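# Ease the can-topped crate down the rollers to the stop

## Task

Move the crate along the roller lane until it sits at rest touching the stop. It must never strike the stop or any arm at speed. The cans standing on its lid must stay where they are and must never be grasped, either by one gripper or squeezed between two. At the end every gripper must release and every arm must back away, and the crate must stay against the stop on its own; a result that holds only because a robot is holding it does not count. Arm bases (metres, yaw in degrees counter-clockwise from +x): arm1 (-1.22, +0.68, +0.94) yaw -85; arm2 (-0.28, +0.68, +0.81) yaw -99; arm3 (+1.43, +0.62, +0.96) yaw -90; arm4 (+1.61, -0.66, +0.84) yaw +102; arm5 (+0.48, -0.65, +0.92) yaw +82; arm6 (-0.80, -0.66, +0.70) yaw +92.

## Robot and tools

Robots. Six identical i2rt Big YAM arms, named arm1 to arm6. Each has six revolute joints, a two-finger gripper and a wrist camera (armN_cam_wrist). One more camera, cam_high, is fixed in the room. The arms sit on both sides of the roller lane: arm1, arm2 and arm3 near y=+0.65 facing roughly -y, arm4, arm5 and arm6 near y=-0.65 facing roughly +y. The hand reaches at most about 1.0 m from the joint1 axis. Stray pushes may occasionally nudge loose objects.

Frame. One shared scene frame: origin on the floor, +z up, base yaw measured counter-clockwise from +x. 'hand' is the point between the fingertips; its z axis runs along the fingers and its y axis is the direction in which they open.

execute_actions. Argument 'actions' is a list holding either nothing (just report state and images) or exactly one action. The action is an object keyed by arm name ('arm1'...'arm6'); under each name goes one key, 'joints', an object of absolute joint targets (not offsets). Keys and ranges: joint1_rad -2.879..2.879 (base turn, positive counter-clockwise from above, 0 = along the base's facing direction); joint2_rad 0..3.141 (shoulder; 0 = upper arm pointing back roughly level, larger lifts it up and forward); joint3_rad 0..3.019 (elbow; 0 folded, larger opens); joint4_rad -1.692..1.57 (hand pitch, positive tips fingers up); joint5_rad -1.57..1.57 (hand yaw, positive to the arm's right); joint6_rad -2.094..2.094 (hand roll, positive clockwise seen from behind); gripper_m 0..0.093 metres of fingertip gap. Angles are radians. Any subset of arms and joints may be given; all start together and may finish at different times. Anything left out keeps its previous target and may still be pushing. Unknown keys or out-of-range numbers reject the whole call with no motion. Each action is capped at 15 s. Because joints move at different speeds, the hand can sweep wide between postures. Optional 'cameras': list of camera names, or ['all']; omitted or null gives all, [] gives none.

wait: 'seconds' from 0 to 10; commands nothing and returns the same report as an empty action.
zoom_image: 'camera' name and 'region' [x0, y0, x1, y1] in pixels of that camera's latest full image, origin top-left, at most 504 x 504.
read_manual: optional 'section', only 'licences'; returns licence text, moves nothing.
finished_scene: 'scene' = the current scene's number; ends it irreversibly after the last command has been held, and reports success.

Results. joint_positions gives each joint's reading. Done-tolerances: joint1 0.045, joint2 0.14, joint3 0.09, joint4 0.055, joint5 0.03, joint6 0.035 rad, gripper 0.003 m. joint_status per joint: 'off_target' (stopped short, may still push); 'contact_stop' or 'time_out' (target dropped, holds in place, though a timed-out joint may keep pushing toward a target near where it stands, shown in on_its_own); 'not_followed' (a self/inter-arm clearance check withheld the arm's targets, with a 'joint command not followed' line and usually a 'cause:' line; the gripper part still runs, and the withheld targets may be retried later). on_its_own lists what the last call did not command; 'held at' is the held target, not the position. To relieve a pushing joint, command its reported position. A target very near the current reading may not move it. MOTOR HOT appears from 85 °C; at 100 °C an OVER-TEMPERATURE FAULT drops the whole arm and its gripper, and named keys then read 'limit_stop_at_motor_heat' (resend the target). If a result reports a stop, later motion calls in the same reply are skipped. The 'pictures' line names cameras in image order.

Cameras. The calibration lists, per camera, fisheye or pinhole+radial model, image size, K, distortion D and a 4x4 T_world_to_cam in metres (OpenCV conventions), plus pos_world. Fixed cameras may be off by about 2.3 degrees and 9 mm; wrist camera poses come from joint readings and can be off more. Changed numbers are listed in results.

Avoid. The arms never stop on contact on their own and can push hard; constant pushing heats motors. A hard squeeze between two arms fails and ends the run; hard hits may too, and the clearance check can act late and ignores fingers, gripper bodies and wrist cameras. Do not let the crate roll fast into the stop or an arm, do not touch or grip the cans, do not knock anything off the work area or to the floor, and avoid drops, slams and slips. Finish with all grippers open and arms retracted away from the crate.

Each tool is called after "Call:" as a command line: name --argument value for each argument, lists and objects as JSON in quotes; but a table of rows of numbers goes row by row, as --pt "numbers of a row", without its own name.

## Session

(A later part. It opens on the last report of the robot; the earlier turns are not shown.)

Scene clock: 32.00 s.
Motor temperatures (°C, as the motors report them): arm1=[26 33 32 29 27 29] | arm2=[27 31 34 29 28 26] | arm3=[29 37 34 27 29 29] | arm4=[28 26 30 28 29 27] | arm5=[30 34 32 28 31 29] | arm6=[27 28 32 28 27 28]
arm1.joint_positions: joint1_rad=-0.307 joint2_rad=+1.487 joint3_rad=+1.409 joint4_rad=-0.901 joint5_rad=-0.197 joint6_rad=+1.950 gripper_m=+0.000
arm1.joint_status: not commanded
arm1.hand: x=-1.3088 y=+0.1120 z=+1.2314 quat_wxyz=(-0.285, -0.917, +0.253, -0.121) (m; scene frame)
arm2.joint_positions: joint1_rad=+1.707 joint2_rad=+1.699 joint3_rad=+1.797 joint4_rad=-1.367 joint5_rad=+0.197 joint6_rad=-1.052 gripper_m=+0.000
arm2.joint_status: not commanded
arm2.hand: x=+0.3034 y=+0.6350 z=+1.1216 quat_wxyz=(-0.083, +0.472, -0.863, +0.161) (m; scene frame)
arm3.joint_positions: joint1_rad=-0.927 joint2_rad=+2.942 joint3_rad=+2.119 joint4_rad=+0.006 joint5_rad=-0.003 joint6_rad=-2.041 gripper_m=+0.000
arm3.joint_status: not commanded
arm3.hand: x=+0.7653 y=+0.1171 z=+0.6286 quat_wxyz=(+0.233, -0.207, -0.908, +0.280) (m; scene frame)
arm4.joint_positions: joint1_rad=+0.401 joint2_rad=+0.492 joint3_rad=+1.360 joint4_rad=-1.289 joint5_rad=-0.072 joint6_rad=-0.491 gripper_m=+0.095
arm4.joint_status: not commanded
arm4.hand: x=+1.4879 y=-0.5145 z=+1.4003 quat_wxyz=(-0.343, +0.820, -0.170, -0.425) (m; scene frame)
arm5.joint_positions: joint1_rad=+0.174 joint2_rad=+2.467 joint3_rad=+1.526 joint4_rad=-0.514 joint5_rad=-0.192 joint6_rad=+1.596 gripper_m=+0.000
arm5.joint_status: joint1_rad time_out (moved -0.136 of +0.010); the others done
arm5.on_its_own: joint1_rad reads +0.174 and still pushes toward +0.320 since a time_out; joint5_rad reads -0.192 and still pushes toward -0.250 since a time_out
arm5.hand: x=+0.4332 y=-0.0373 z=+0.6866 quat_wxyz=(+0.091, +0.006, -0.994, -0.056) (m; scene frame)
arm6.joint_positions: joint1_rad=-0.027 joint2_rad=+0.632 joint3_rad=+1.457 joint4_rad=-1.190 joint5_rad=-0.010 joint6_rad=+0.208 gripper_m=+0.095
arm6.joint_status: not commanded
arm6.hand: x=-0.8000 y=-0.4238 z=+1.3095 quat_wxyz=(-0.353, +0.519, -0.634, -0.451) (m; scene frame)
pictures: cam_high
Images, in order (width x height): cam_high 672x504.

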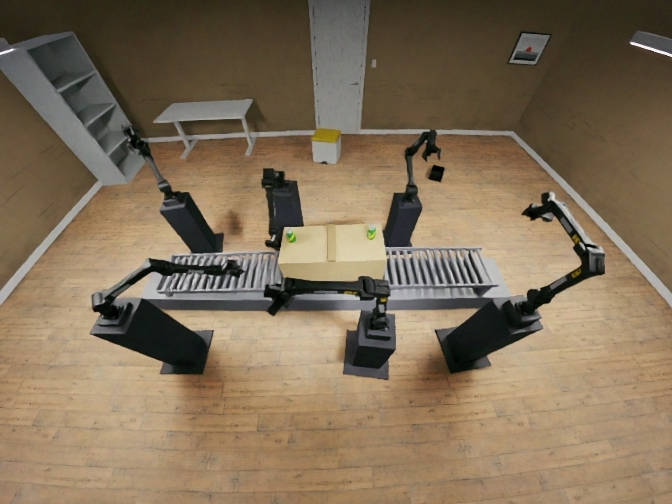

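Call:
execute_actions --actions '[{"arm5":{"joints":{"joint1_rad":0.16,"joint4_rad":-0.6,"joint6_rad":1.45}}}]' --cameras '[]'

Call:
execute_actions --actions '[{"arm5":{"joints":{"joint1_rad":0.0,"joint6_rad":1.3,"joint4_rad":-0.66}}}]' --cameras '["arm5_cam_wrist","cam_high","arm4_cam_wrist"]'

Scene clock: 34.53 s.
Motor temperatures (°C, as the motors report them): arm1=[26 33 32 29 27 29] | arm2=[27 31 34 29 28 26] | arm3=[29 37 34 27 29 29] | arm4=[28 26 31 28 29 27] | arm5=[30 34 33 28 32 29] | arm6=[27 28 32 28 27 28]
arm1.joint_positions: joint1_rad=-0.307 joint2_rad=+1.487 joint3_rad=+1.409 joint4_rad=-0.901 joint5_rad=-0.197 joint6_rad=+1.950 gripper_m=+0.000
arm1.joint_status: not commanded
arm1.hand: x=-1.3088 y=+0.1120 z=+1.2314 quat_wxyz=(-0.285, -0.917, +0.253, -0.121) (m; scene frame)
arm2.joint_positions: joint1_rad=+1.707 joint2_rad=+1.699 joint3_rad=+1.797 joint4_rad=-1.367 joint5_rad=+0.197 joint6_rad=-1.052 gripper_m=+0.000
arm2.joint_status: not commanded
arm2.hand: x=+0.3034 y=+0.6350 z=+1.1216 quat_wxyz=(-0.083, +0.472, -0.863, +0.161) (m; scene frame)
arm3.joint_positions: joint1_rad=-0.927 joint2_rad=+2.942 joint3_rad=+2.119 joint4_rad=+0.006 joint5_rad=-0.003 joint6_rad=-2.041 gripper_m=+0.000
arm3.joint_status: not commanded
arm3.hand: x=+0.7653 y=+0.1171 z=+0.6286 quat_wxyz=(+0.233, -0.207, -0.908, +0.280) (m; scene frame)
arm4.joint_positions: joint1_rad=+0.401 joint2_rad=+0.492 joint3_rad=+1.360 joint4_rad=-1.289 joint5_rad=-0.072 joint6_rad=-0.491 gripper_m=+0.095
arm4.joint_status: not commanded
arm4.hand: x=+1.4879 y=-0.5145 z=+1.4003 quat_wxyz=(-0.343, +0.820, -0.170, -0.425) (m; scene frame)
arm5.joint_positions: joint1_rad=-0.001 joint2_rad=+2.468 joint3_rad=+1.543 joint4_rad=-0.588 joint5_rad=-0.183 joint6_rad=+1.443 gripper_m=+0.000
arm5.joint_status: joint1_rad time_out (moved -0.175 of -0.014); the others done
arm5.on_its_own: joint1_rad reads -0.001 and still pushes toward +0.160 since a time_out; joint5_rad reads -0.183 and still pushes toward -0.250 since a time_out
arm5.hand: x=+0.5405 y=-0.0475 z=+0.6895 quat_wxyz=(+0.081, -0.007, -0.996, -0.042) (m; scene frame)
arm6.joint_positions: joint1_rad=-0.027 joint2_rad=+0.632 joint3_rad=+1.457 joint4_rad=-1.190 joint5_rad=-0.010 joint6_rad=+0.208 gripper_m=+0.095
arm6.joint_status: not commanded
arm6.hand: x=-0.8000 y=-0.4238 z=+1.3095 quat_wxyz=(-0.353, +0.519, -0.634, -0.451) (m; scene frame)
pictures: none
No camera images: the call's "cameras" was empty. Leave "cameras" out to get every camera's image.

not run: a stop came earlier in this reply.

Call:
execute_actions --actions '[{"arm5":{"joints":{"joint1_rad":0.0,"joint6_rad":1.3,"joint4_rad":-0.66,"joint2_rad":2.52,"joint3_rad":1.54}}}]' --cameras '["arm5_cam_wrist","arm4_cam_wrist"]'

Scene clock: 36.67 s.
Motor temperatures (°C, as the motors report them): arm1=[26 32 32 29 27 29] | arm2=[27 31 35 29 28 26] | arm3=[29 38 34 27 29 29] | arm4=[28 26 31 28 29 27] | arm5=[30 34 32 28 32 29] | arm6=[27 28 32 28 27 28]
arm1.joint_positions: joint1_rad=-0.307 joint2_rad=+1.487 joint3_rad=+1.409 joint4_rad=-0.901 joint5_rad=-0.197 joint6_rad=+1.950 gripper_m=+0.000
arm1.joint_status: not commanded
arm1.hand: x=-1.3088 y=+0.1120 z=+1.2314 quat_wxyz=(-0.285, -0.917, +0.253, -0.121) (m; scene frame)
arm2.joint_positions: joint1_rad=+1.707 joint2_rad=+1.699 joint3_rad=+1.797 joint4_rad=-1.367 joint5_rad=+0.197 joint6_rad=-1.052 gripper_m=+0.000
arm2.joint_status: not commanded
arm2.hand: x=+0.3034 y=+0.6350 z=+1.1216 quat_wxyz=(-0.083, +0.472, -0.863, +0.161) (m; scene frame)
arm3.joint_positions: joint1_rad=-0.927 joint2_rad=+2.942 joint3_rad=+2.119 joint4_rad=+0.006 joint5_rad=-0.003 joint6_rad=-2.041 gripper_m=+0.000
arm3.joint_status: not commanded
arm3.hand: x=+0.7653 y=+0.1171 z=+0.6286 quat_wxyz=(+0.233, -0.207, -0.908, +0.280) (m; scene frame)
arm4.joint_positions: joint1_rad=+0.401 joint2_rad=+0.492 joint3_rad=+1.360 joint4_rad=-1.289 joint5_rad=-0.072 joint6_rad=-0.491 gripper_m=+0.095
arm4.joint_status: not commanded
arm4.hand: x=+1.4879 y=-0.5145 z=+1.4003 quat_wxyz=(-0.343, +0.820, -0.170, -0.425) (m; scene frame)
arm5.joint_positions: joint1_rad=-0.138 joint2_rad=+2.483 joint3_rad=+1.566 joint4_rad=-0.632 joint5_rad=-0.189 joint6_rad=+1.305 gripper_m=+0.000
arm5.joint_status: joint1_rad time_out (moved -0.137 of +0.001); the others done
arm5.on_its_own: joint1_rad reads -0.138 and still pushes toward +0.000 since a time_out; joint5_rad reads -0.189 and still pushes toward -0.250 since a time_out
arm5.hand: x=+0.6201 y=-0.0643 z=+0.6870 quat_wxyz=(+0.082, -0.009, -0.996, -0.037) (m; scene frame)
arm6.joint_positions: joint1_rad=-0.027 joint2_rad=+0.632 joint3_rad=+1.457 joint4_rad=-1.190 joint5_rad=-0.010 joint6_rad=+0.208 gripper_m=+0.095
arm6.joint_status: not commanded
arm6.hand: x=-0.8000 y=-0.4238 z=+1.3095 quat_wxyz=(-0.353, +0.519, -0.634, -0.451) (m; scene frame)
pictures: arm4_cam_wrist, arm5_cam_wrist
camera_calibration (this result's frames):
arm4_cam_wrist: T_world_to_cam=[[0.567756, 0.707201, 0.42133, -1.07113], [0.813466, -0.403524, -0.418858, -0.831984], [-0.1262, 0.580547, -0.804387, 1.73894], [0, 0, 0, 1]] pos_world=[1.50438, -0.587761, 1.5016]
arm5_cam_wrist: T_world_to_cam=[[-0.0269491, -0.99685, -0.0745912, 0.00125239], [-0.709128, -0.0335286, 0.704282, -0.0403772], [-0.704564, 0.0718745, -0.705991, 1.05359], [0, 0, 0, 1]] pos_world=[0.713724, -0.0758317, 0.772356]
Images, in order (width x height): arm4_cam_wrist 504x504, arm5_cam_wrist 504x504.

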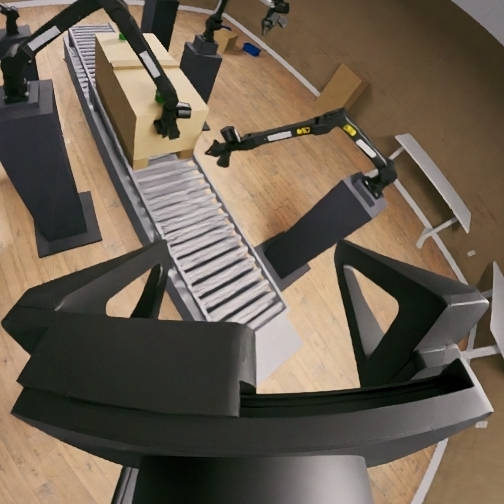

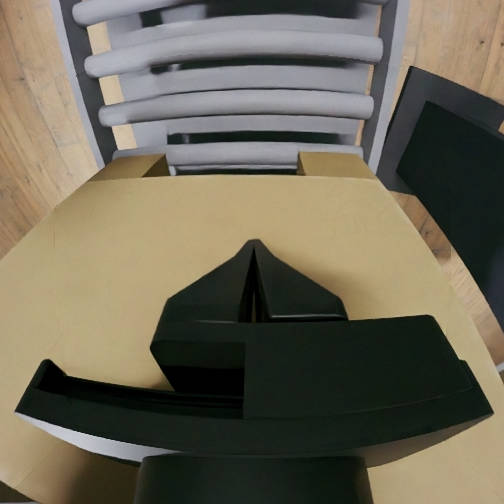

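Call:
execute_actions --actions '[{"arm5":{"joints":{"joint1_rad":-0.17,"joint6_rad":1.18}}}]' --cameras '[]'

Call:
execute_actions --actions '[{"arm5":{"joints":{"joint1_rad":-0.3}}}]' --cameras '[]'

Call:
execute_actions --actions '[{"arm5":{"joints":{"joint1_rad":-0.45}}}]' --cameras '["cam_high"]'

Scene clock: 39.10 s.
Motor temperatures (°C, as the motors report them): arm1=[26 32 32 29 27 29] | arm2=[27 31 35 29 28 26] | arm3=[29 38 34 27 29 29] | arm4=[28 26 31 28 29 27] | arm5=[30 34 32 28 32 29] | arm6=[27 28 32 28 27 28]
arm1.joint_positions: joint1_rad=-0.307 joint2_rad=+1.487 joint3_rad=+1.409 joint4_rad=-0.901 joint5_rad=-0.197 joint6_rad=+1.950 gripper_m=+0.000
arm1.joint_status: not commanded
arm1.hand: x=-1.3088 y=+0.1120 z=+1.2314 quat_wxyz=(-0.285, -0.917, +0.253, -0.121) (m; scene frame)
arm2.joint_positions: joint1_rad=+1.707 joint2_rad=+1.699 joint3_rad=+1.797 joint4_rad=-1.367 joint5_rad=+0.197 joint6_rad=-1.052 gripper_m=+0.000
arm2.joint_status: not commanded
arm2.hand: x=+0.3034 y=+0.6350 z=+1.1216 quat_wxyz=(-0.083, +0.472, -0.863, +0.161) (m; scene frame)
arm3.joint_positions: joint1_rad=-0.927 joint2_rad=+2.942 joint3_rad=+2.119 joint4_rad=+0.006 joint5_rad=-0.003 joint6_rad=-2.041 gripper_m=+0.000
arm3.joint_status: not commanded
arm3.hand: x=+0.7653 y=+0.1171 z=+0.6286 quat_wxyz=(+0.233, -0.207, -0.908, +0.280) (m; scene frame)
arm4.joint_positions: joint1_rad=+0.401 joint2_rad=+0.492 joint3_rad=+1.360 joint4_rad=-1.289 joint5_rad=-0.072 joint6_rad=-0.491 gripper_m=+0.095
arm4.joint_status: not commanded
arm4.hand: x=+1.4879 y=-0.5145 z=+1.4003 quat_wxyz=(-0.343, +0.820, -0.170, -0.425) (m; scene frame)
arm5.joint_positions: joint1_rad=-0.313 joint2_rad=+2.484 joint3_rad=+1.580 joint4_rad=-0.621 joint5_rad=-0.192 joint6_rad=+1.167 gripper_m=+0.000
arm5.joint_status: joint1_rad off_target (ended at -0.313, target -0.170); the others done
arm5.on_its_own: joint5_rad reads -0.192 and still pushes toward -0.250 since a time_out
arm5.hand: x=+0.7239 y=-0.0880 z=+0.6913 quat_wxyz=(+0.072, -0.026, -0.995, -0.062) (m; scene frame)
arm6.joint_positions: joint1_rad=-0.027 joint2_rad=+0.632 joint3_rad=+1.457 joint4_rad=-1.190 joint5_rad=-0.010 joint6_rad=+0.208 gripper_m=+0.095
arm6.joint_status: not commanded
arm6.hand: x=-0.8000 y=-0.4238 z=+1.3095 quat_wxyz=(-0.353, +0.519, -0.634, -0.451) (m; scene frame)
pictures: none
No camera images: the call's "cameras" was empty. Leave "cameras" out to get every camera's image.

Scene clock: 40.70 s.
Motor temperatures (°C, as the motors report them): arm1=[26 32 32 29 27 29] | arm2=[27 31 35 29 28 26] | arm3=[29 38 34 27 29 29] | arm4=[28 26 31 28 29 27] | arm5=[30 34 32 28 32 29] | arm6=[27 28 32 28 27 28]
arm1.joint_positions: joint1_rad=-0.307 joint2_rad=+1.487 joint3_rad=+1.409 joint4_rad=-0.901 joint5_rad=-0.197 joint6_rad=+1.950 gripper_m=+0.000
arm1.joint_status: not commanded
arm1.hand: x=-1.3088 y=+0.1120 z=+1.2314 quat_wxyz=(-0.285, -0.917, +0.253, -0.121) (m; scene frame)
arm2.joint_positions: joint1_rad=+1.707 joint2_rad=+1.699 joint3_rad=+1.797 joint4_rad=-1.367 joint5_rad=+0.197 joint6_rad=-1.052 gripper_m=+0.000
arm2.joint_status: not commanded
arm2.hand: x=+0.3034 y=+0.6350 z=+1.1216 quat_wxyz=(-0.083, +0.472, -0.863, +0.161) (m; scene frame)
arm3.joint_positions: joint1_rad=-0.926 joint2_rad=+2.942 joint3_rad=+2.119 joint4_rad=+0.006 joint5_rad=-0.003 joint6_rad=-2.041 gripper_m=+0.000
arm3.joint_status: not commanded
arm3.hand: x=+0.7658 y=+0.1163 z=+0.6286 quat_wxyz=(+0.232, -0.207, -0.908, +0.280) (m; scene frame)
arm4.joint_positions: joint1_rad=+0.401 joint2_rad=+0.492 joint3_rad=+1.360 joint4_rad=-1.289 joint5_rad=-0.072 joint6_rad=-0.491 gripper_m=+0.095
arm4.joint_status: not commanded
arm4.hand: x=+1.4879 y=-0.5145 z=+1.4003 quat_wxyz=(-0.343, +0.820, -0.170, -0.425) (m; scene frame)
arm5.joint_positions: joint1_rad=-0.396 joint2_rad=+2.485 joint3_rad=+1.587 joint4_rad=-0.621 joint5_rad=-0.212 joint6_rad=+1.145 gripper_m=+0.000
arm5.joint_status: joint1_rad off_target (ended at -0.396, target -0.300)
arm5.on_its_own: joint5_rad reads -0.212 and still pushes toward -0.250 since a time_out
arm5.hand: x=+0.7685 y=-0.1050 z=+0.6941 quat_wxyz=(+0.076, -0.055, -0.993, -0.074) (m; scene frame)
arm6.joint_positions: joint1_rad=-0.027 joint2_rad=+0.632 joint3_rad=+1.457 joint4_rad=-1.190 joint5_rad=-0.010 joint6_rad=+0.208 gripper_m=+0.095
arm6.joint_status: not commanded
arm6.hand: x=-0.8000 y=-0.4238 z=+1.3095 quat_wxyz=(-0.353, +0.519, -0.634, -0.451) (m; scene frame)
pictures: none
No camera images: the call's "cameras" was empty. Leave "cameras" out to get every camera's image.

Scene clock: 42.00 s.
Motor temperatures (°C, as the motors report them): arm1=[26 32 32 29 27 29] | arm2=[27 31 35 29 28 26] | arm3=[29 38 34 27 29 29] | arm4=[28 26 31 28 29 27] | arm5=[30 34 32 28 32 29] | arm6=[27 28 32 28 27 28]
arm1.joint_positions: joint1_rad=-0.307 joint2_rad=+1.487 joint3_rad=+1.409 joint4_rad=-0.901 joint5_rad=-0.197 joint6_rad=+1.950 gripper_m=+0.000
arm1.joint_status: not commanded
arm1.hand: x=-1.3088 y=+0.1120 z=+1.2314 quat_wxyz=(-0.285, -0.917, +0.253, -0.121) (m; scene frame)
arm2.joint_positions: joint1_rad=+1.707 joint2_rad=+1.699 joint3_rad=+1.797 joint4_rad=-1.367 joint5_rad=+0.197 joint6_rad=-1.052 gripper_m=+0.000
arm2.joint_status: not commanded
arm2.hand: x=+0.3034 y=+0.6350 z=+1.1216 quat_wxyz=(-0.083, +0.472, -0.863, +0.161) (m; scene frame)
arm3.joint_positions: joint1_rad=-0.889 joint2_rad=+2.942 joint3_rad=+2.110 joint4_rad=-0.010 joint5_rad=-0.019 joint6_rad=-2.041 gripper_m=+0.000
arm3.joint_status: not commanded
arm3.hand: x=+0.7919 y=+0.0944 z=+0.6226 quat_wxyz=(+0.215, -0.188, -0.916, +0.281) (m; scene frame)
arm4.joint_positions: joint1_rad=+0.401 joint2_rad=+0.492 joint3_rad=+1.360 joint4_rad=-1.289 joint5_rad=-0.072 joint6_rad=-0.491 gripper_m=+0.095
arm4.joint_status: not commanded
arm4.hand: x=+1.4879 y=-0.5145 z=+1.4003 quat_wxyz=(-0.343, +0.820, -0.170, -0.425) (m; scene frame)
arm5.joint_positions: joint1_rad=-0.490 joint2_rad=+2.487 joint3_rad=+1.553 joint4_rad=-0.643 joint5_rad=-0.234 joint6_rad=+1.157 gripper_m=+0.000
arm5.joint_status: all done
arm5.hand: x=+0.8009 y=-0.1524 z=+0.6856 quat_wxyz=(+0.097, -0.111, -0.987, -0.058) (m; scene frame)
arm6.joint_positions: joint1_rad=-0.027 joint2_rad=+0.632 joint3_rad=+1.457 joint4_rad=-1.190 joint5_rad=-0.010 joint6_rad=+0.208 gripper_m=+0.095
arm6.joint_status: not commanded
arm6.hand: x=-0.8000 y=-0.4238 z=+1.3095 quat_wxyz=(-0.353, +0.519, -0.634, -0.451) (m; scene frame)
pictures: cam_high
Images, in order (width x height): cam_high 672x504.

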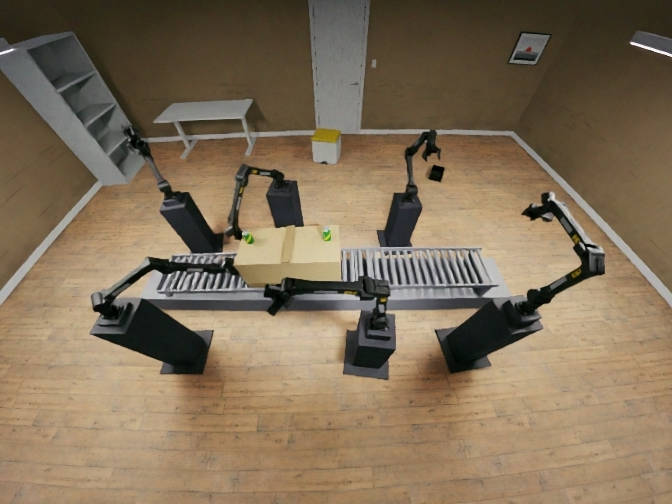

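Call:
execute_actions --actions '[{"arm5":{"joints":{"joint1_rad":-1.4,"joint2_rad":1.5,"joint3_rad":1.2}},"arm3":{"joints":{"joint1_rad":-0.88,"joint4_rad":-0.15}}}]' --cameras '[]'

Call:
execute_actions --actions '[{"arm3":{"joints":{"joint1_rad":-0.8,"joint2_rad":2.87,"joint3_rad":2.0,"joint4_rad":-0.2}}}]' --cameras '[]'

Call:
execute_actions --actions '[{"arm3":{"joints":{"joint1_rad":-0.68,"joint2_rad":2.82,"joint3_rad":1.85,"joint4_rad":-0.2,"joint5_rad":0.12}}}]' --cameras '[]'

Call:
execute_actions --actions '[{"arm3":{"joints":{"joint1_rad":-0.54,"joint2_rad":2.77,"joint3_rad":1.7,"joint4_rad":-0.2,"joint5_rad":0.25,"joint6_rad":-1.9}}}]' --cameras '["arm3_cam_wrist"]'

Scene clock: 44.10 s.
Motor temperatures (°C, as the motors report them): arm1=[26 32 32 29 27 29] | arm2=[27 31 35 29 28 26] | arm3=[29 38 34 27 29 29] | arm4=[28 26 31 28 29 27] | arm5=[30 34 32 28 32 29] | arm6=[27 28 32 28 27 28]
arm1.joint_positions: joint1_rad=-0.307 joint2_rad=+1.487 joint3_rad=+1.409 joint4_rad=-0.901 joint5_rad=-0.197 joint6_rad=+1.950 gripper_m=+0.000
arm1.joint_status: not commanded
arm1.hand: x=-1.3088 y=+0.1120 z=+1.2314 quat_wxyz=(-0.285, -0.917, +0.253, -0.121) (m; scene frame)
arm2.joint_positions: joint1_rad=+1.707 joint2_rad=+1.699 joint3_rad=+1.797 joint4_rad=-1.367 joint5_rad=+0.197 joint6_rad=-1.052 gripper_m=+0.000
arm2.joint_status: not commanded
arm2.hand: x=+0.3034 y=+0.6350 z=+1.1216 quat_wxyz=(-0.083, +0.472, -0.863, +0.161) (m; scene frame)
arm3.joint_positions: joint1_rad=-0.770 joint2_rad=+2.949 joint3_rad=+2.101 joint4_rad=-0.149 joint5_rad=-0.002 joint6_rad=-2.041 gripper_m=+0.000
arm3.joint_status: joint1_rad off_target (ended at -0.770, target -0.880); the others done
arm3.hand: x=+0.8817 y=+0.0499 z=+0.5922 quat_wxyz=(+0.161, -0.140, -0.950, +0.228) (m; scene frame)
arm4.joint_positions: joint1_rad=+0.401 joint2_rad=+0.492 joint3_rad=+1.360 joint4_rad=-1.289 joint5_rad=-0.072 joint6_rad=-0.491 gripper_m=+0.095
arm4.joint_status: not commanded
arm4.hand: x=+1.4879 y=-0.5145 z=+1.4003 quat_wxyz=(-0.343, +0.820, -0.170, -0.425) (m; scene frame)
arm5.joint_positions: joint1_rad=-1.407 joint2_rad=+1.489 joint3_rad=+1.199 joint4_rad=-0.651 joint5_rad=-0.248 joint6_rad=+1.164 gripper_m=+0.000
arm5.joint_status: all done
arm5.hand: x=+1.0417 y=-0.5993 z=+1.1384 quat_wxyz=(-0.194, -0.479, -0.812, -0.273) (m; scene frame)
arm6.joint_positions: joint1_rad=-0.027 joint2_rad=+0.632 joint3_rad=+1.457 joint4_rad=-1.190 joint5_rad=-0.010 joint6_rad=+0.208 gripper_m=+0.095
arm6.joint_status: not commanded
arm6.hand: x=-0.8000 y=-0.4238 z=+1.3095 quat_wxyz=(-0.353, +0.519, -0.634, -0.451) (m; scene frame)
pictures: none
No camera images: the call's "cameras" was empty. Leave "cameras" out to get every camera's image.

Scene clock: 45.70 s.
Motor temperatures (°C, as the motors report them): arm1=[26 32 32 29 27 29] | arm2=[27 31 35 29 28 26] | arm3=[29 38 34 27 29 29] | arm4=[28 26 31 28 29 27] | arm5=[30 34 32 28 32 29] | arm6=[27 28 32 28 27 28]
arm1.joint_positions: joint1_rad=-0.307 joint2_rad=+1.487 joint3_rad=+1.409 joint4_rad=-0.901 joint5_rad=-0.197 joint6_rad=+1.950 gripper_m=+0.000
arm1.joint_status: not commanded
arm1.hand: x=-1.3088 y=+0.1120 z=+1.2314 quat_wxyz=(-0.285, -0.917, +0.253, -0.121) (m; scene frame)
arm2.joint_positions: joint1_rad=+1.707 joint2_rad=+1.699 joint3_rad=+1.797 joint4_rad=-1.367 joint5_rad=+0.197 joint6_rad=-1.052 gripper_m=+0.000
arm2.joint_status: not commanded
arm2.hand: x=+0.3034 y=+0.6350 z=+1.1216 quat_wxyz=(-0.083, +0.472, -0.863, +0.161) (m; scene frame)
arm3.joint_positions: joint1_rad=-0.688 joint2_rad=+2.899 joint3_rad=+1.949 joint4_rad=-0.202 joint5_rad=-0.002 joint6_rad=-2.041 gripper_m=+0.000
arm3.joint_status: joint1_rad off_target (ended at -0.688, target -0.800); the others done
arm3.hand: x=+0.9708 y=+0.0571 z=+0.5703 quat_wxyz=(+0.110, -0.103, -0.973, +0.172) (m; scene frame)
arm4.joint_positions: joint1_rad=+0.401 joint2_rad=+0.492 joint3_rad=+1.360 joint4_rad=-1.289 joint5_rad=-0.072 joint6_rad=-0.491 gripper_m=+0.095
arm4.joint_status: not commanded
arm4.hand: x=+1.4879 y=-0.5145 z=+1.4003 quat_wxyz=(-0.343, +0.820, -0.170, -0.425) (m; scene frame)
arm5.joint_positions: joint1_rad=-1.407 joint2_rad=+1.489 joint3_rad=+1.199 joint4_rad=-0.651 joint5_rad=-0.248 joint6_rad=+1.164 gripper_m=+0.000
arm5.joint_status: not commanded
arm5.hand: x=+1.0417 y=-0.5993 z=+1.1384 quat_wxyz=(-0.194, -0.479, -0.812, -0.273) (m; scene frame)
arm6.joint_positions: joint1_rad=-0.027 joint2_rad=+0.632 joint3_rad=+1.457 joint4_rad=-1.190 joint5_rad=-0.010 joint6_rad=+0.208 gripper_m=+0.095
arm6.joint_status: not commanded
arm6.hand: x=-0.8000 y=-0.4238 z=+1.3095 quat_wxyz=(-0.353, +0.519, -0.634, -0.451) (m; scene frame)
pictures: none
No camera images: the call's "cameras" was empty. Leave "cameras" out to get every camera's image.

Scene clock: 47.47 s.
Motor temperatures (°C, as the motors report them): arm1=[26 32 32 29 27 29] | arm2=[27 31 35 29 28 26] | arm3=[29 38 34 27 29 29] | arm4=[28 26 31 28 29 27] | arm5=[30 34 33 28 31 29] | arm6=[27 28 32 28 27 28]
arm1.joint_positions: joint1_rad=-0.307 joint2_rad=+1.487 joint3_rad=+1.409 joint4_rad=-0.901 joint5_rad=-0.197 joint6_rad=+1.950 gripper_m=+0.000
arm1.joint_status: not commanded
arm1.hand: x=-1.3088 y=+0.1120 z=+1.2314 quat_wxyz=(-0.285, -0.917, +0.253, -0.121) (m; scene frame)
arm2.joint_positions: joint1_rad=+1.707 joint2_rad=+1.699 joint3_rad=+1.797 joint4_rad=-1.367 joint5_rad=+0.197 joint6_rad=-1.052 gripper_m=+0.000
arm2.joint_status: not commanded
arm2.hand: x=+0.3034 y=+0.6350 z=+1.1216 quat_wxyz=(-0.083, +0.472, -0.863, +0.161) (m; scene frame)
arm3.joint_positions: joint1_rad=-0.534 joint2_rad=+2.852 joint3_rad=+1.796 joint4_rad=-0.207 joint5_rad=+0.116 joint6_rad=-2.041 gripper_m=+0.000
arm3.joint_status: joint1_rad off_target (ended at -0.534, target -0.680); the others done
arm3.hand: x=+1.0773 y=+0.0574 z=+0.5578 quat_wxyz=(+0.121, -0.037, -0.987, +0.104) (m; scene frame)
arm4.joint_positions: joint1_rad=+0.401 joint2_rad=+0.492 joint3_rad=+1.360 joint4_rad=-1.289 joint5_rad=-0.072 joint6_rad=-0.491 gripper_m=+0.095
arm4.joint_status: not commanded
arm4.hand: x=+1.4879 y=-0.5145 z=+1.4003 quat_wxyz=(-0.343, +0.820, -0.170, -0.425) (m; scene frame)
arm5.joint_positions: joint1_rad=-1.407 joint2_rad=+1.489 joint3_rad=+1.199 joint4_rad=-0.651 joint5_rad=-0.248 joint6_rad=+1.164 gripper_m=+0.000
arm5.joint_status: not commanded
arm5.hand: x=+1.0417 y=-0.5993 z=+1.1384 quat_wxyz=(-0.194, -0.479, -0.812, -0.273) (m; scene frame)
arm6.joint_positions: joint1_rad=-0.027 joint2_rad=+0.632 joint3_rad=+1.457 joint4_rad=-1.190 joint5_rad=-0.010 joint6_rad=+0.208 gripper_m=+0.095
arm6.joint_status: not commanded
arm6.hand: x=-0.8000 y=-0.4238 z=+1.3095 quat_wxyz=(-0.353, +0.519, -0.634, -0.451) (m; scene frame)
pictures: none
No camera images: the call's "cameras" was empty. Leave "cameras" out to get every camera's image.

Scene clock: 49.23 s.
Motor temperatures (°C, as the motors report them): arm1=[26 32 32 29 27 29] | arm2=[27 31 35 29 28 26] | arm3=[29 38 34 27 29 29] | arm4=[28 26 31 28 29 27] | arm5=[30 34 33 28 31 29] | arm6=[27 28 32 28 27 28]
arm1.joint_positions: joint1_rad=-0.307 joint2_rad=+1.487 joint3_rad=+1.409 joint4_rad=-0.901 joint5_rad=-0.197 joint6_rad=+1.950 gripper_m=+0.000
arm1.joint_status: not commanded
arm1.hand: x=-1.3088 y=+0.1120 z=+1.2314 quat_wxyz=(-0.285, -0.917, +0.253, -0.121) (m; scene frame)
arm2.joint_positions: joint1_rad=+1.707 joint2_rad=+1.699 joint3_rad=+1.797 joint4_rad=-1.367 joint5_rad=+0.197 joint6_rad=-1.052 gripper_m=+0.000
arm2.joint_status: not commanded
arm2.hand: x=+0.3034 y=+0.6350 z=+1.1216 quat_wxyz=(-0.083, +0.472, -0.863, +0.161) (m; scene frame)
arm3.joint_positions: joint1_rad=-0.395 joint2_rad=+2.799 joint3_rad=+1.651 joint4_rad=-0.209 joint5_rad=+0.246 joint6_rad=-1.909 gripper_m=+0.000
arm3.joint_status: joint1_rad off_target (ended at -0.395, target -0.540); the others done
arm3.hand: x=+1.1600 y=+0.0752 z=+0.5608 quat_wxyz=(+0.149, -0.038, -0.987, +0.052) (m; scene frame)
arm4.joint_positions: joint1_rad=+0.401 joint2_rad=+0.492 joint3_rad=+1.360 joint4_rad=-1.289 joint5_rad=-0.072 joint6_rad=-0.491 gripper_m=+0.095
arm4.joint_status: not commanded
arm4.hand: x=+1.4879 y=-0.5145 z=+1.4003 quat_wxyz=(-0.343, +0.820, -0.170, -0.425) (m; scene frame)
arm5.joint_positions: joint1_rad=-1.407 joint2_rad=+1.489 joint3_rad=+1.199 joint4_rad=-0.651 joint5_rad=-0.248 joint6_rad=+1.164 gripper_m=+0.000
arm5.joint_status: not commanded
arm5.hand: x=+1.0417 y=-0.5993 z=+1.1384 quat_wxyz=(-0.194, -0.479, -0.812, -0.273) (m; scene frame)
arm6.joint_positions: joint1_rad=-0.027 joint2_rad=+0.632 joint3_rad=+1.457 joint4_rad=-1.190 joint5_rad=-0.010 joint6_rad=+0.208 gripper_m=+0.095
arm6.joint_status: not commanded
arm6.hand: x=-0.8000 y=-0.4238 z=+1.3095 quat_wxyz=(-0.353, +0.519, -0.634, -0.451) (m; scene frame)
pictures: arm3_cam_wrist
camera_calibration (this result's frames):
arm3_cam_wrist: T_world_to_cam=[[-0.057769, -0.993276, 0.100325, 0.0908742], [-0.596055, 0.114932, 0.794675, 0.243024], [-0.800863, -0.0138917, -0.598687, 1.38748], [0, 0, 0, 1]] pos_world=[1.26128, 0.0816064, 0.628423]
Images, in order (width x height): arm3_cam_wrist 504x504.

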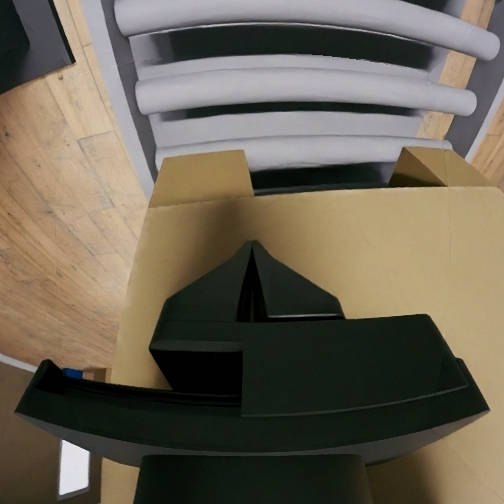

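Wrist is bearing the load; raise slightly as it goes.

Call:
execute_actions --actions '[{"arm3":{"joints":{"joint1_rad":-0.38,"joint2_rad":2.72,"joint4_rad":-0.35,"joint6_rad":-1.78}}}]' --cameras '[]'

Call:
execute_actions --actions '[{"arm3":{"joints":{"joint1_rad":-0.22,"joint4_rad":-0.45,"joint6_rad":-1.62}}}]' --cameras '[]'

Call:
execute_actions --actions '[{"arm3":{"joints":{"joint1_rad":-0.06,"joint4_rad":-0.52,"joint6_rad":-1.46}}}]' --cameras '["arm3_cam_wrist","arm4_cam_wrist"]'

Scene clock: 51.47 s.
Motor temperatures (°C, as the motors report them): arm1=[26 32 32 29 27 29] | arm2=[27 31 35 29 28 26] | arm3=[29 38 34 27 29 29] | arm4=[28 26 31 28 29 27] | arm5=[30 34 33 28 31 29] | arm6=[27 28 32 28 27 28]
arm1.joint_positions: joint1_rad=-0.307 joint2_rad=+1.487 joint3_rad=+1.409 joint4_rad=-0.901 joint5_rad=-0.197 joint6_rad=+1.950 gripper_m=+0.000
arm1.joint_status: not commanded
arm1.hand: x=-1.3088 y=+0.1120 z=+1.2314 quat_wxyz=(-0.285, -0.917, +0.253, -0.121) (m; scene frame)
arm2.joint_positions: joint1_rad=+1.707 joint2_rad=+1.699 joint3_rad=+1.797 joint4_rad=-1.367 joint5_rad=+0.197 joint6_rad=-1.052 gripper_m=+0.000
arm2.joint_status: not commanded
arm2.hand: x=+0.3034 y=+0.6350 z=+1.1216 quat_wxyz=(-0.083, +0.472, -0.863, +0.161) (m; scene frame)
arm3.joint_positions: joint1_rad=-0.241 joint2_rad=+2.757 joint3_rad=+1.651 joint4_rad=-0.385 joint5_rad=+0.198 joint6_rad=-1.763 gripper_m=+0.000
arm3.joint_status: joint1_rad off_target (ended at -0.241, target -0.380); the others done
arm3.hand: x=+1.2599 y=+0.0579 z=+0.5776 quat_wxyz=(+0.102, -0.025, -0.994, +0.015) (m; scene frame)
arm4.joint_positions: joint1_rad=+0.401 joint2_rad=+0.492 joint3_rad=+1.360 joint4_rad=-1.289 joint5_rad=-0.072 joint6_rad=-0.491 gripper_m=+0.095
arm4.joint_status: not commanded
arm4.hand: x=+1.4879 y=-0.5145 z=+1.4003 quat_wxyz=(-0.343, +0.820, -0.170, -0.425) (m; scene frame)
arm5.joint_positions: joint1_rad=-1.407 joint2_rad=+1.489 joint3_rad=+1.199 joint4_rad=-0.651 joint5_rad=-0.248 joint6_rad=+1.164 gripper_m=+0.000
arm5.joint_status: not commanded
arm5.hand: x=+1.0417 y=-0.5993 z=+1.1384 quat_wxyz=(-0.194, -0.479, -0.812, -0.273) (m; scene frame)
arm6.joint_positions: joint1_rad=-0.027 joint2_rad=+0.632 joint3_rad=+1.457 joint4_rad=-1.190 joint5_rad=-0.010 joint6_rad=+0.208 gripper_m=+0.095
arm6.joint_status: not commanded
arm6.hand: x=-0.8000 y=-0.4238 z=+1.3095 quat_wxyz=(-0.353, +0.519, -0.634, -0.451) (m; scene frame)
pictures: none
No camera images: the call's "cameras" was empty. Leave "cameras" out to get every camera's image.

Scene clock: 53.27 s.
Motor temperatures (°C, as the motors report them): arm1=[26 32 32 29 27 29] | arm2=[27 31 35 29 28 26] | arm3=[29 38 34 27 30 29] | arm4=[28 26 31 28 29 27] | arm5=[30 34 33 28 31 29] | arm6=[27 28 32 28 27 28]
arm1.joint_positions: joint1_rad=-0.307 joint2_rad=+1.487 joint3_rad=+1.409 joint4_rad=-0.901 joint5_rad=-0.197 joint6_rad=+1.950 gripper_m=+0.000
arm1.joint_status: not commanded
arm1.hand: x=-1.3088 y=+0.1120 z=+1.2314 quat_wxyz=(-0.285, -0.917, +0.253, -0.121) (m; scene frame)
arm2.joint_positions: joint1_rad=+1.707 joint2_rad=+1.699 joint3_rad=+1.797 joint4_rad=-1.367 joint5_rad=+0.197 joint6_rad=-1.052 gripper_m=+0.000
arm2.joint_status: not commanded
arm2.hand: x=+0.3034 y=+0.6350 z=+1.1216 quat_wxyz=(-0.083, +0.472, -0.863, +0.161) (m; scene frame)
arm3.joint_positions: joint1_rad=-0.072 joint2_rad=+2.757 joint3_rad=+1.662 joint4_rad=-0.474 joint5_rad=+0.188 joint6_rad=-1.592 gripper_m=+0.000
arm3.joint_status: joint1_rad off_target (ended at -0.072, target -0.220); the others done
arm3.hand: x=+1.3598 y=+0.0518 z=+0.5792 quat_wxyz=(+0.091, -0.022, -0.996, -0.006) (m; scene frame)
arm4.joint_positions: joint1_rad=+0.401 joint2_rad=+0.492 joint3_rad=+1.360 joint4_rad=-1.289 joint5_rad=-0.072 joint6_rad=-0.491 gripper_m=+0.095
arm4.joint_status: not commanded
arm4.hand: x=+1.4879 y=-0.5145 z=+1.4003 quat_wxyz=(-0.343, +0.820, -0.170, -0.425) (m; scene frame)
arm5.joint_positions: joint1_rad=-1.407 joint2_rad=+1.489 joint3_rad=+1.199 joint4_rad=-0.651 joint5_rad=-0.248 joint6_rad=+1.164 gripper_m=+0.000
arm5.joint_status: not commanded
arm5.hand: x=+1.0417 y=-0.5993 z=+1.1384 quat_wxyz=(-0.194, -0.479, -0.812, -0.273) (m; scene frame)
arm6.joint_positions: joint1_rad=-0.027 joint2_rad=+0.632 joint3_rad=+1.457 joint4_rad=-1.190 joint5_rad=-0.010 joint6_rad=+0.208 gripper_m=+0.095
arm6.joint_status: not commanded
arm6.hand: x=-0.8000 y=-0.4238 z=+1.3095 quat_wxyz=(-0.353, +0.519, -0.634, -0.451) (m; scene frame)
pictures: none
No camera images: the call's "cameras" was empty. Leave "cameras" out to get every camera's image.

Scene clock: 55.07 s.
Motor temperatures (°C, as the motors report them): arm1=[26 32 32 29 27 29] | arm2=[27 31 35 29 28 26] | arm3=[29 38 34 27 30 29] | arm4=[28 26 31 28 29 27] | arm5=[30 34 33 28 31 29] | arm6=[27 28 32 28 27 28]
arm1.joint_positions: joint1_rad=-0.307 joint2_rad=+1.487 joint3_rad=+1.409 joint4_rad=-0.901 joint5_rad=-0.197 joint6_rad=+1.950 gripper_m=+0.000
arm1.joint_status: not commanded
arm1.hand: x=-1.3088 y=+0.1120 z=+1.2314 quat_wxyz=(-0.285, -0.917, +0.253, -0.121) (m; scene frame)
arm2.joint_positions: joint1_rad=+1.707 joint2_rad=+1.699 joint3_rad=+1.797 joint4_rad=-1.367 joint5_rad=+0.197 joint6_rad=-1.052 gripper_m=+0.000
arm2.joint_status: not commanded
arm2.hand: x=+0.3034 y=+0.6350 z=+1.1216 quat_wxyz=(-0.083, +0.472, -0.863, +0.161) (m; scene frame)
arm3.joint_positions: joint1_rad=+0.087 joint2_rad=+2.757 joint3_rad=+1.673 joint4_rad=-0.515 joint5_rad=+0.179 joint6_rad=-1.440 gripper_m=+0.000
arm3.joint_status: joint1_rad off_target (ended at +0.087, target -0.060); the others done
arm3.hand: x=+1.4518 y=+0.0519 z=+0.5815 quat_wxyz=(+0.088, -0.017, -0.996, -0.007) (m; scene frame)
arm4.joint_positions: joint1_rad=+0.401 joint2_rad=+0.492 joint3_rad=+1.360 joint4_rad=-1.289 joint5_rad=-0.072 joint6_rad=-0.491 gripper_m=+0.095
arm4.joint_status: not commanded
arm4.hand: x=+1.4879 y=-0.5145 z=+1.4003 quat_wxyz=(-0.343, +0.820, -0.170, -0.425) (m; scene frame)
arm5.joint_positions: joint1_rad=-1.407 joint2_rad=+1.489 joint3_rad=+1.199 joint4_rad=-0.651 joint5_rad=-0.248 joint6_rad=+1.164 gripper_m=+0.000
arm5.joint_status: not commanded
arm5.hand: x=+1.0417 y=-0.5993 z=+1.1384 quat_wxyz=(-0.194, -0.479, -0.812, -0.273) (m; scene frame)
arm6.joint_positions: joint1_rad=-0.027 joint2_rad=+0.632 joint3_rad=+1.457 joint4_rad=-1.190 joint5_rad=-0.010 joint6_rad=+0.208 gripper_m=+0.095
arm6.joint_status: not commanded
arm6.hand: x=-0.8000 y=-0.4238 z=+1.3095 quat_wxyz=(-0.353, +0.519, -0.634, -0.451) (m; scene frame)
pictures: arm3_cam_wrist, arm4_cam_wrist
camera_calibration (this result's frames):
arm3_cam_wrist: T_world_to_cam=[[-0.0329604, -0.999138, -0.0252399, 0.1198], [-0.693752, 0.00469267, 0.720199, 0.594037], [-0.71946, 0.0412483, -0.693308, 1.56726], [0, 0, 0, 1]] pos_world=[1.54365, 0.0522621, 0.661796]
arm4_cam_wrist: T_world_to_cam=[[0.567756, 0.707201, 0.42133, -1.07113], [0.813466, -0.403524, -0.418858, -0.831984], [-0.1262, 0.580547, -0.804387, 1.73894], [0, 0, 0, 1]] pos_world=[1.50438, -0.587761, 1.5016]
Images, in order (width x height): arm3_cam_wrist 504x504, arm4_cam_wrist 504x504.

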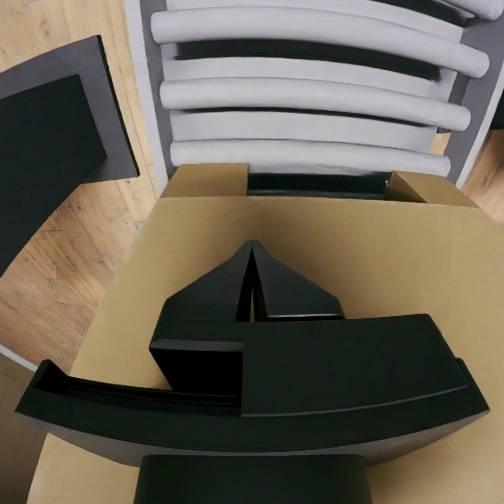

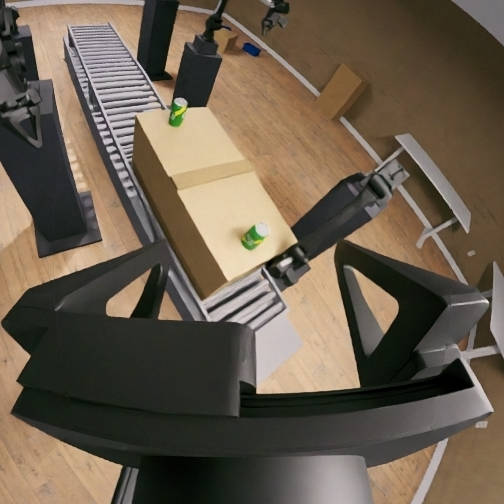

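Roughly 0.27 m left; extend and rise a bit via the elbow.

Call:
execute_actions --actions '[{"arm3":{"joints":{"joint1_rad":0.1,"joint3_rad":1.76,"joint4_rad":-0.6,"joint6_rad":-1.32}}}]' --cameras '[]'

Call:
execute_actions --actions '[{"arm3":{"joints":{"joint1_rad":0.23,"joint3_rad":1.8,"joint4_rad":-0.68,"joint6_rad":-1.2}}}]' --cameras '["arm3_cam_wrist","arm4_cam_wrist"]'

Scene clock: 57.23 s.
Motor temperatures (°C, as the motors report them): arm1=[26 32 33 29 27 29] | arm2=[27 31 35 29 28 26] | arm3=[29 38 33 27 31 29] | arm4=[28 26 31 28 29 27] | arm5=[30 34 34 28 31 29] | arm6=[27 28 32 28 27 28]
arm1.joint_positions: joint1_rad=-0.307 joint2_rad=+1.487 joint3_rad=+1.409 joint4_rad=-0.901 joint5_rad=-0.197 joint6_rad=+1.950 gripper_m=+0.000
arm1.joint_status: not commanded
arm1.hand: x=-1.3088 y=+0.1120 z=+1.2314 quat_wxyz=(-0.285, -0.917, +0.253, -0.121) (m; scene frame)
arm2.joint_positions: joint1_rad=+1.707 joint2_rad=+1.699 joint3_rad=+1.797 joint4_rad=-1.367 joint5_rad=+0.197 joint6_rad=-1.052 gripper_m=+0.000
arm2.joint_status: not commanded
arm2.hand: x=+0.3034 y=+0.6350 z=+1.1216 quat_wxyz=(-0.083, +0.472, -0.863, +0.161) (m; scene frame)
arm3.joint_positions: joint1_rad=+0.251 joint2_rad=+2.750 joint3_rad=+1.755 joint4_rad=-0.579 joint5_rad=+0.182 joint6_rad=-1.291 gripper_m=+0.000
arm3.joint_status: joint1_rad off_target (ended at +0.251, target +0.100); the others done
arm3.hand: x=+1.5532 y=+0.0290 z=+0.6018 quat_wxyz=(+0.085, -0.011, -0.996, +0.020) (m; scene frame)
arm4.joint_positions: joint1_rad=+0.401 joint2_rad=+0.492 joint3_rad=+1.360 joint4_rad=-1.289 joint5_rad=-0.072 joint6_rad=-0.491 gripper_m=+0.095
arm4.joint_status: not commanded
arm4.hand: x=+1.4879 y=-0.5145 z=+1.4003 quat_wxyz=(-0.343, +0.820, -0.170, -0.425) (m; scene frame)
arm5.joint_positions: joint1_rad=-1.407 joint2_rad=+1.489 joint3_rad=+1.199 joint4_rad=-0.651 joint5_rad=-0.248 joint6_rad=+1.164 gripper_m=+0.000
arm5.joint_status: not commanded
arm5.hand: x=+1.0417 y=-0.5993 z=+1.1384 quat_wxyz=(-0.194, -0.479, -0.812, -0.273) (m; scene frame)
arm6.joint_positions: joint1_rad=-0.027 joint2_rad=+0.632 joint3_rad=+1.457 joint4_rad=-1.190 joint5_rad=-0.010 joint6_rad=+0.208 gripper_m=+0.095
arm6.joint_status: not commanded
arm6.hand: x=-0.8000 y=-0.4238 z=+1.3095 quat_wxyz=(-0.353, +0.519, -0.634, -0.451) (m; scene frame)
pictures: none
No camera images: the call's "cameras" was empty. Leave "cameras" out to get every camera's image.

Scene clock: 58.97 s.
Motor temperatures (°C, as the motors report them): arm1=[26 32 33 29 27 29] | arm2=[27 31 35 29 28 26] | arm3=[29 38 33 27 31 29] | arm4=[28 26 31 28 29 27] | arm5=[30 34 34 28 30 29] | arm6=[27 28 32 28 27 28]
arm1.joint_positions: joint1_rad=-0.307 joint2_rad=+1.487 joint3_rad=+1.409 joint4_rad=-0.901 joint5_rad=-0.197 joint6_rad=+1.950 gripper_m=+0.000
arm1.joint_status: not commanded
arm1.hand: x=-1.3088 y=+0.1120 z=+1.2314 quat_wxyz=(-0.285, -0.917, +0.253, -0.121) (m; scene frame)
arm2.joint_positions: joint1_rad=+1.707 joint2_rad=+1.699 joint3_rad=+1.797 joint4_rad=-1.367 joint5_rad=+0.197 joint6_rad=-1.052 gripper_m=+0.000
arm2.joint_status: not commanded
arm2.hand: x=+0.3034 y=+0.6350 z=+1.1216 quat_wxyz=(-0.083, +0.472, -0.863, +0.161) (m; scene frame)
arm3.joint_positions: joint1_rad=+0.352 joint2_rad=+2.748 joint3_rad=+1.810 joint4_rad=-0.649 joint5_rad=+0.196 joint6_rad=-1.186 gripper_m=+0.000
arm3.joint_status: joint1_rad off_target (ended at +0.352, target +0.230); the others done
arm3.hand: x=+1.6148 y=+0.0299 z=+0.6155 quat_wxyz=(+0.092, -0.013, -0.995, +0.025) (m; scene frame)
arm4.joint_positions: joint1_rad=+0.401 joint2_rad=+0.492 joint3_rad=+1.360 joint4_rad=-1.289 joint5_rad=-0.072 joint6_rad=-0.491 gripper_m=+0.095
arm4.joint_status: not commanded
arm4.hand: x=+1.4879 y=-0.5145 z=+1.4003 quat_wxyz=(-0.343, +0.820, -0.170, -0.425) (m; scene frame)
arm5.joint_positions: joint1_rad=-1.407 joint2_rad=+1.489 joint3_rad=+1.199 joint4_rad=-0.651 joint5_rad=-0.248 joint6_rad=+1.164 gripper_m=+0.000
arm5.joint_status: not commanded
arm5.hand: x=+1.0417 y=-0.5993 z=+1.1384 quat_wxyz=(-0.194, -0.479, -0.812, -0.273) (m; scene frame)
arm6.joint_positions: joint1_rad=-0.027 joint2_rad=+0.632 joint3_rad=+1.457 joint4_rad=-1.190 joint5_rad=-0.010 joint6_rad=+0.208 gripper_m=+0.095
arm6.joint_status: not commanded
arm6.hand: x=-0.8000 y=-0.4238 z=+1.3095 quat_wxyz=(-0.353, +0.519, -0.634, -0.451) (m; scene frame)
pictures: arm3_cam_wrist, arm4_cam_wrist
camera_calibration (this result's frames):
arm3_cam_wrist: T_world_to_cam=[[-0.0177202, -0.999105, 0.0384153, 0.0401741], [-0.68764, 0.04007, 0.724945, 0.668811], [-0.725835, -0.0135697, -0.687735, 1.71748], [0, 0, 0, 1]] pos_world=[1.70722, 0.0366446, 0.694776]
arm4_cam_wrist: T_world_to_cam=[[0.567756, 0.707201, 0.42133, -1.07113], [0.813466, -0.403524, -0.418858, -0.831984], [-0.1262, 0.580547, -0.804387, 1.73894], [0, 0, 0, 1]] pos_world=[1.50438, -0.587761, 1.5016]
Images, in order (width x height): arm3_cam_wrist 504x504, arm4_cam_wrist 504x504.

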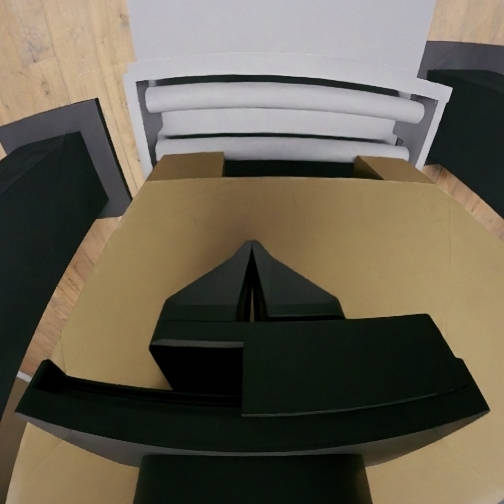

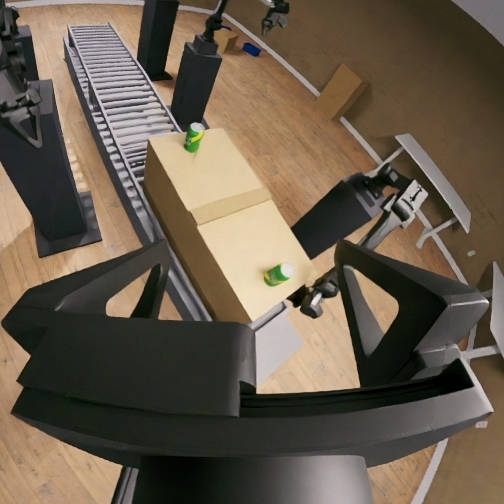

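Call:
execute_actions --actions '[{"arm3":{"joints":{"joint1_rad":0.35,"joint6_rad":-1.08}}}]' --cameras '[]'

Call:
execute_actions --actions '[{"arm3":{"joints":{"joint1_rad":0.43}}}]' --cameras '[]'

Call:
execute_actions --actions '[{"arm3":{"joints":{"joint1_rad":0.51}}}]' --cameras '[]'

Call:
execute_actions --actions '[{"arm3":{"joints":{"joint1_rad":0.6}}}]' --cameras '["arm3_cam_wrist"]'

Scene clock: 61.20 s.
Motor temperatures (°C, as the motors report them): arm1=[26 32 33 29 27 29] | arm2=[27 31 35 29 28 26] | arm3=[29 38 33 27 32 29] | arm4=[28 26 31 28 29 27] | arm5=[30 33 34 28 30 29] | arm6=[27 28 32 28 27 28]
arm1.joint_positions: joint1_rad=-0.307 joint2_rad=+1.487 joint3_rad=+1.409 joint4_rad=-0.901 joint5_rad=-0.197 joint6_rad=+1.950 gripper_m=+0.000
arm1.joint_status: not commanded
arm1.hand: x=-1.3088 y=+0.1120 z=+1.2314 quat_wxyz=(-0.285, -0.917, +0.253, -0.121) (m; scene frame)
arm2.joint_positions: joint1_rad=+1.707 joint2_rad=+1.699 joint3_rad=+1.797 joint4_rad=-1.367 joint5_rad=+0.197 joint6_rad=-1.052 gripper_m=+0.000
arm2.joint_status: not commanded
arm2.hand: x=+0.3034 y=+0.6350 z=+1.1216 quat_wxyz=(-0.083, +0.472, -0.863, +0.161) (m; scene frame)
arm3.joint_positions: joint1_rad=+0.475 joint2_rad=+2.735 joint3_rad=+1.832 joint4_rad=-0.634 joint5_rad=+0.197 joint6_rad=-1.065 gripper_m=+0.000
arm3.joint_status: joint1_rad off_target (ended at +0.475, target +0.350); the others done
arm3.hand: x=+1.6962 y=+0.0380 z=+0.6292 quat_wxyz=(+0.076, -0.014, -0.995, +0.059) (m; scene frame)
arm4.joint_positions: joint1_rad=+0.401 joint2_rad=+0.492 joint3_rad=+1.360 joint4_rad=-1.289 joint5_rad=-0.072 joint6_rad=-0.491 gripper_m=+0.095
arm4.joint_status: not commanded
arm4.hand: x=+1.4879 y=-0.5145 z=+1.4003 quat_wxyz=(-0.343, +0.820, -0.170, -0.425) (m; scene frame)
arm5.joint_positions: joint1_rad=-1.407 joint2_rad=+1.489 joint3_rad=+1.199 joint4_rad=-0.651 joint5_rad=-0.248 joint6_rad=+1.164 gripper_m=+0.000
arm5.joint_status: not commanded
arm5.hand: x=+1.0417 y=-0.5993 z=+1.1384 quat_wxyz=(-0.194, -0.479, -0.812, -0.273) (m; scene frame)
arm6.joint_positions: joint1_rad=-0.027 joint2_rad=+0.632 joint3_rad=+1.457 joint4_rad=-1.190 joint5_rad=-0.010 joint6_rad=+0.208 gripper_m=+0.095
arm6.joint_status: not commanded
arm6.hand: x=-0.8000 y=-0.4238 z=+1.3095 quat_wxyz=(-0.353, +0.519, -0.634, -0.451) (m; scene frame)
pictures: none
No camera images: the call's "cameras" was empty. Leave "cameras" out to get every camera's image.

Scene clock: 62.97 s.
Motor temperatures (°C, as the motors report them): arm1=[26 32 33 29 27 29] | arm2=[27 31 35 29 28 26] | arm3=[29 38 32 27 32 29] | arm4=[28 26 31 28 29 27] | arm5=[30 33 34 28 30 29] | arm6=[27 28 32 28 27 28]
arm1.joint_positions: joint1_rad=-0.307 joint2_rad=+1.487 joint3_rad=+1.409 joint4_rad=-0.901 joint5_rad=-0.197 joint6_rad=+1.950 gripper_m=+0.000
arm1.joint_status: not commanded
arm1.hand: x=-1.3088 y=+0.1120 z=+1.2314 quat_wxyz=(-0.285, -0.917, +0.253, -0.121) (m; scene frame)
arm2.joint_positions: joint1_rad=+1.707 joint2_rad=+1.699 joint3_rad=+1.797 joint4_rad=-1.367 joint5_rad=+0.197 joint6_rad=-1.052 gripper_m=+0.000
arm2.joint_status: not commanded
arm2.hand: x=+0.3034 y=+0.6350 z=+1.1216 quat_wxyz=(-0.083, +0.472, -0.863, +0.161) (m; scene frame)
arm3.joint_positions: joint1_rad=+0.515 joint2_rad=+2.725 joint3_rad=+1.830 joint4_rad=-0.635 joint5_rad=+0.215 joint6_rad=-1.049 gripper_m=+0.000
arm3.joint_status: joint1_rad time_out (moved +0.040 of -0.045)
arm3.on_its_own: joint1_rad reads +0.515 and still pushes toward +0.430 since a time_out
arm3.hand: x=+1.7181 y=+0.0446 z=+0.6359 quat_wxyz=(+0.080, -0.002, -0.994, +0.068) (m; scene frame)
arm4.joint_positions: joint1_rad=+0.401 joint2_rad=+0.492 joint3_rad=+1.360 joint4_rad=-1.289 joint5_rad=-0.072 joint6_rad=-0.491 gripper_m=+0.095
arm4.joint_status: not commanded
arm4.hand: x=+1.4879 y=-0.5145 z=+1.4003 quat_wxyz=(-0.343, +0.820, -0.170, -0.425) (m; scene frame)
arm5.joint_positions: joint1_rad=-1.407 joint2_rad=+1.489 joint3_rad=+1.199 joint4_rad=-0.651 joint5_rad=-0.248 joint6_rad=+1.164 gripper_m=+0.000
arm5.joint_status: not commanded
arm5.hand: x=+1.0417 y=-0.5993 z=+1.1384 quat_wxyz=(-0.194, -0.479, -0.812, -0.273) (m; scene frame)
arm6.joint_positions: joint1_rad=-0.027 joint2_rad=+0.632 joint3_rad=+1.457 joint4_rad=-1.190 joint5_rad=-0.010 joint6_rad=+0.208 gripper_m=+0.095
arm6.joint_status: not commanded
arm6.hand: x=-0.8000 y=-0.4238 z=+1.3095 quat_wxyz=(-0.353, +0.519, -0.634, -0.451) (m; scene frame)
pictures: none
No camera images: the call's "cameras" was empty. Leave "cameras" out to get every camera's image.

not run: a stop came earlier in this reply.

not run: a stop came earlier in this reply.


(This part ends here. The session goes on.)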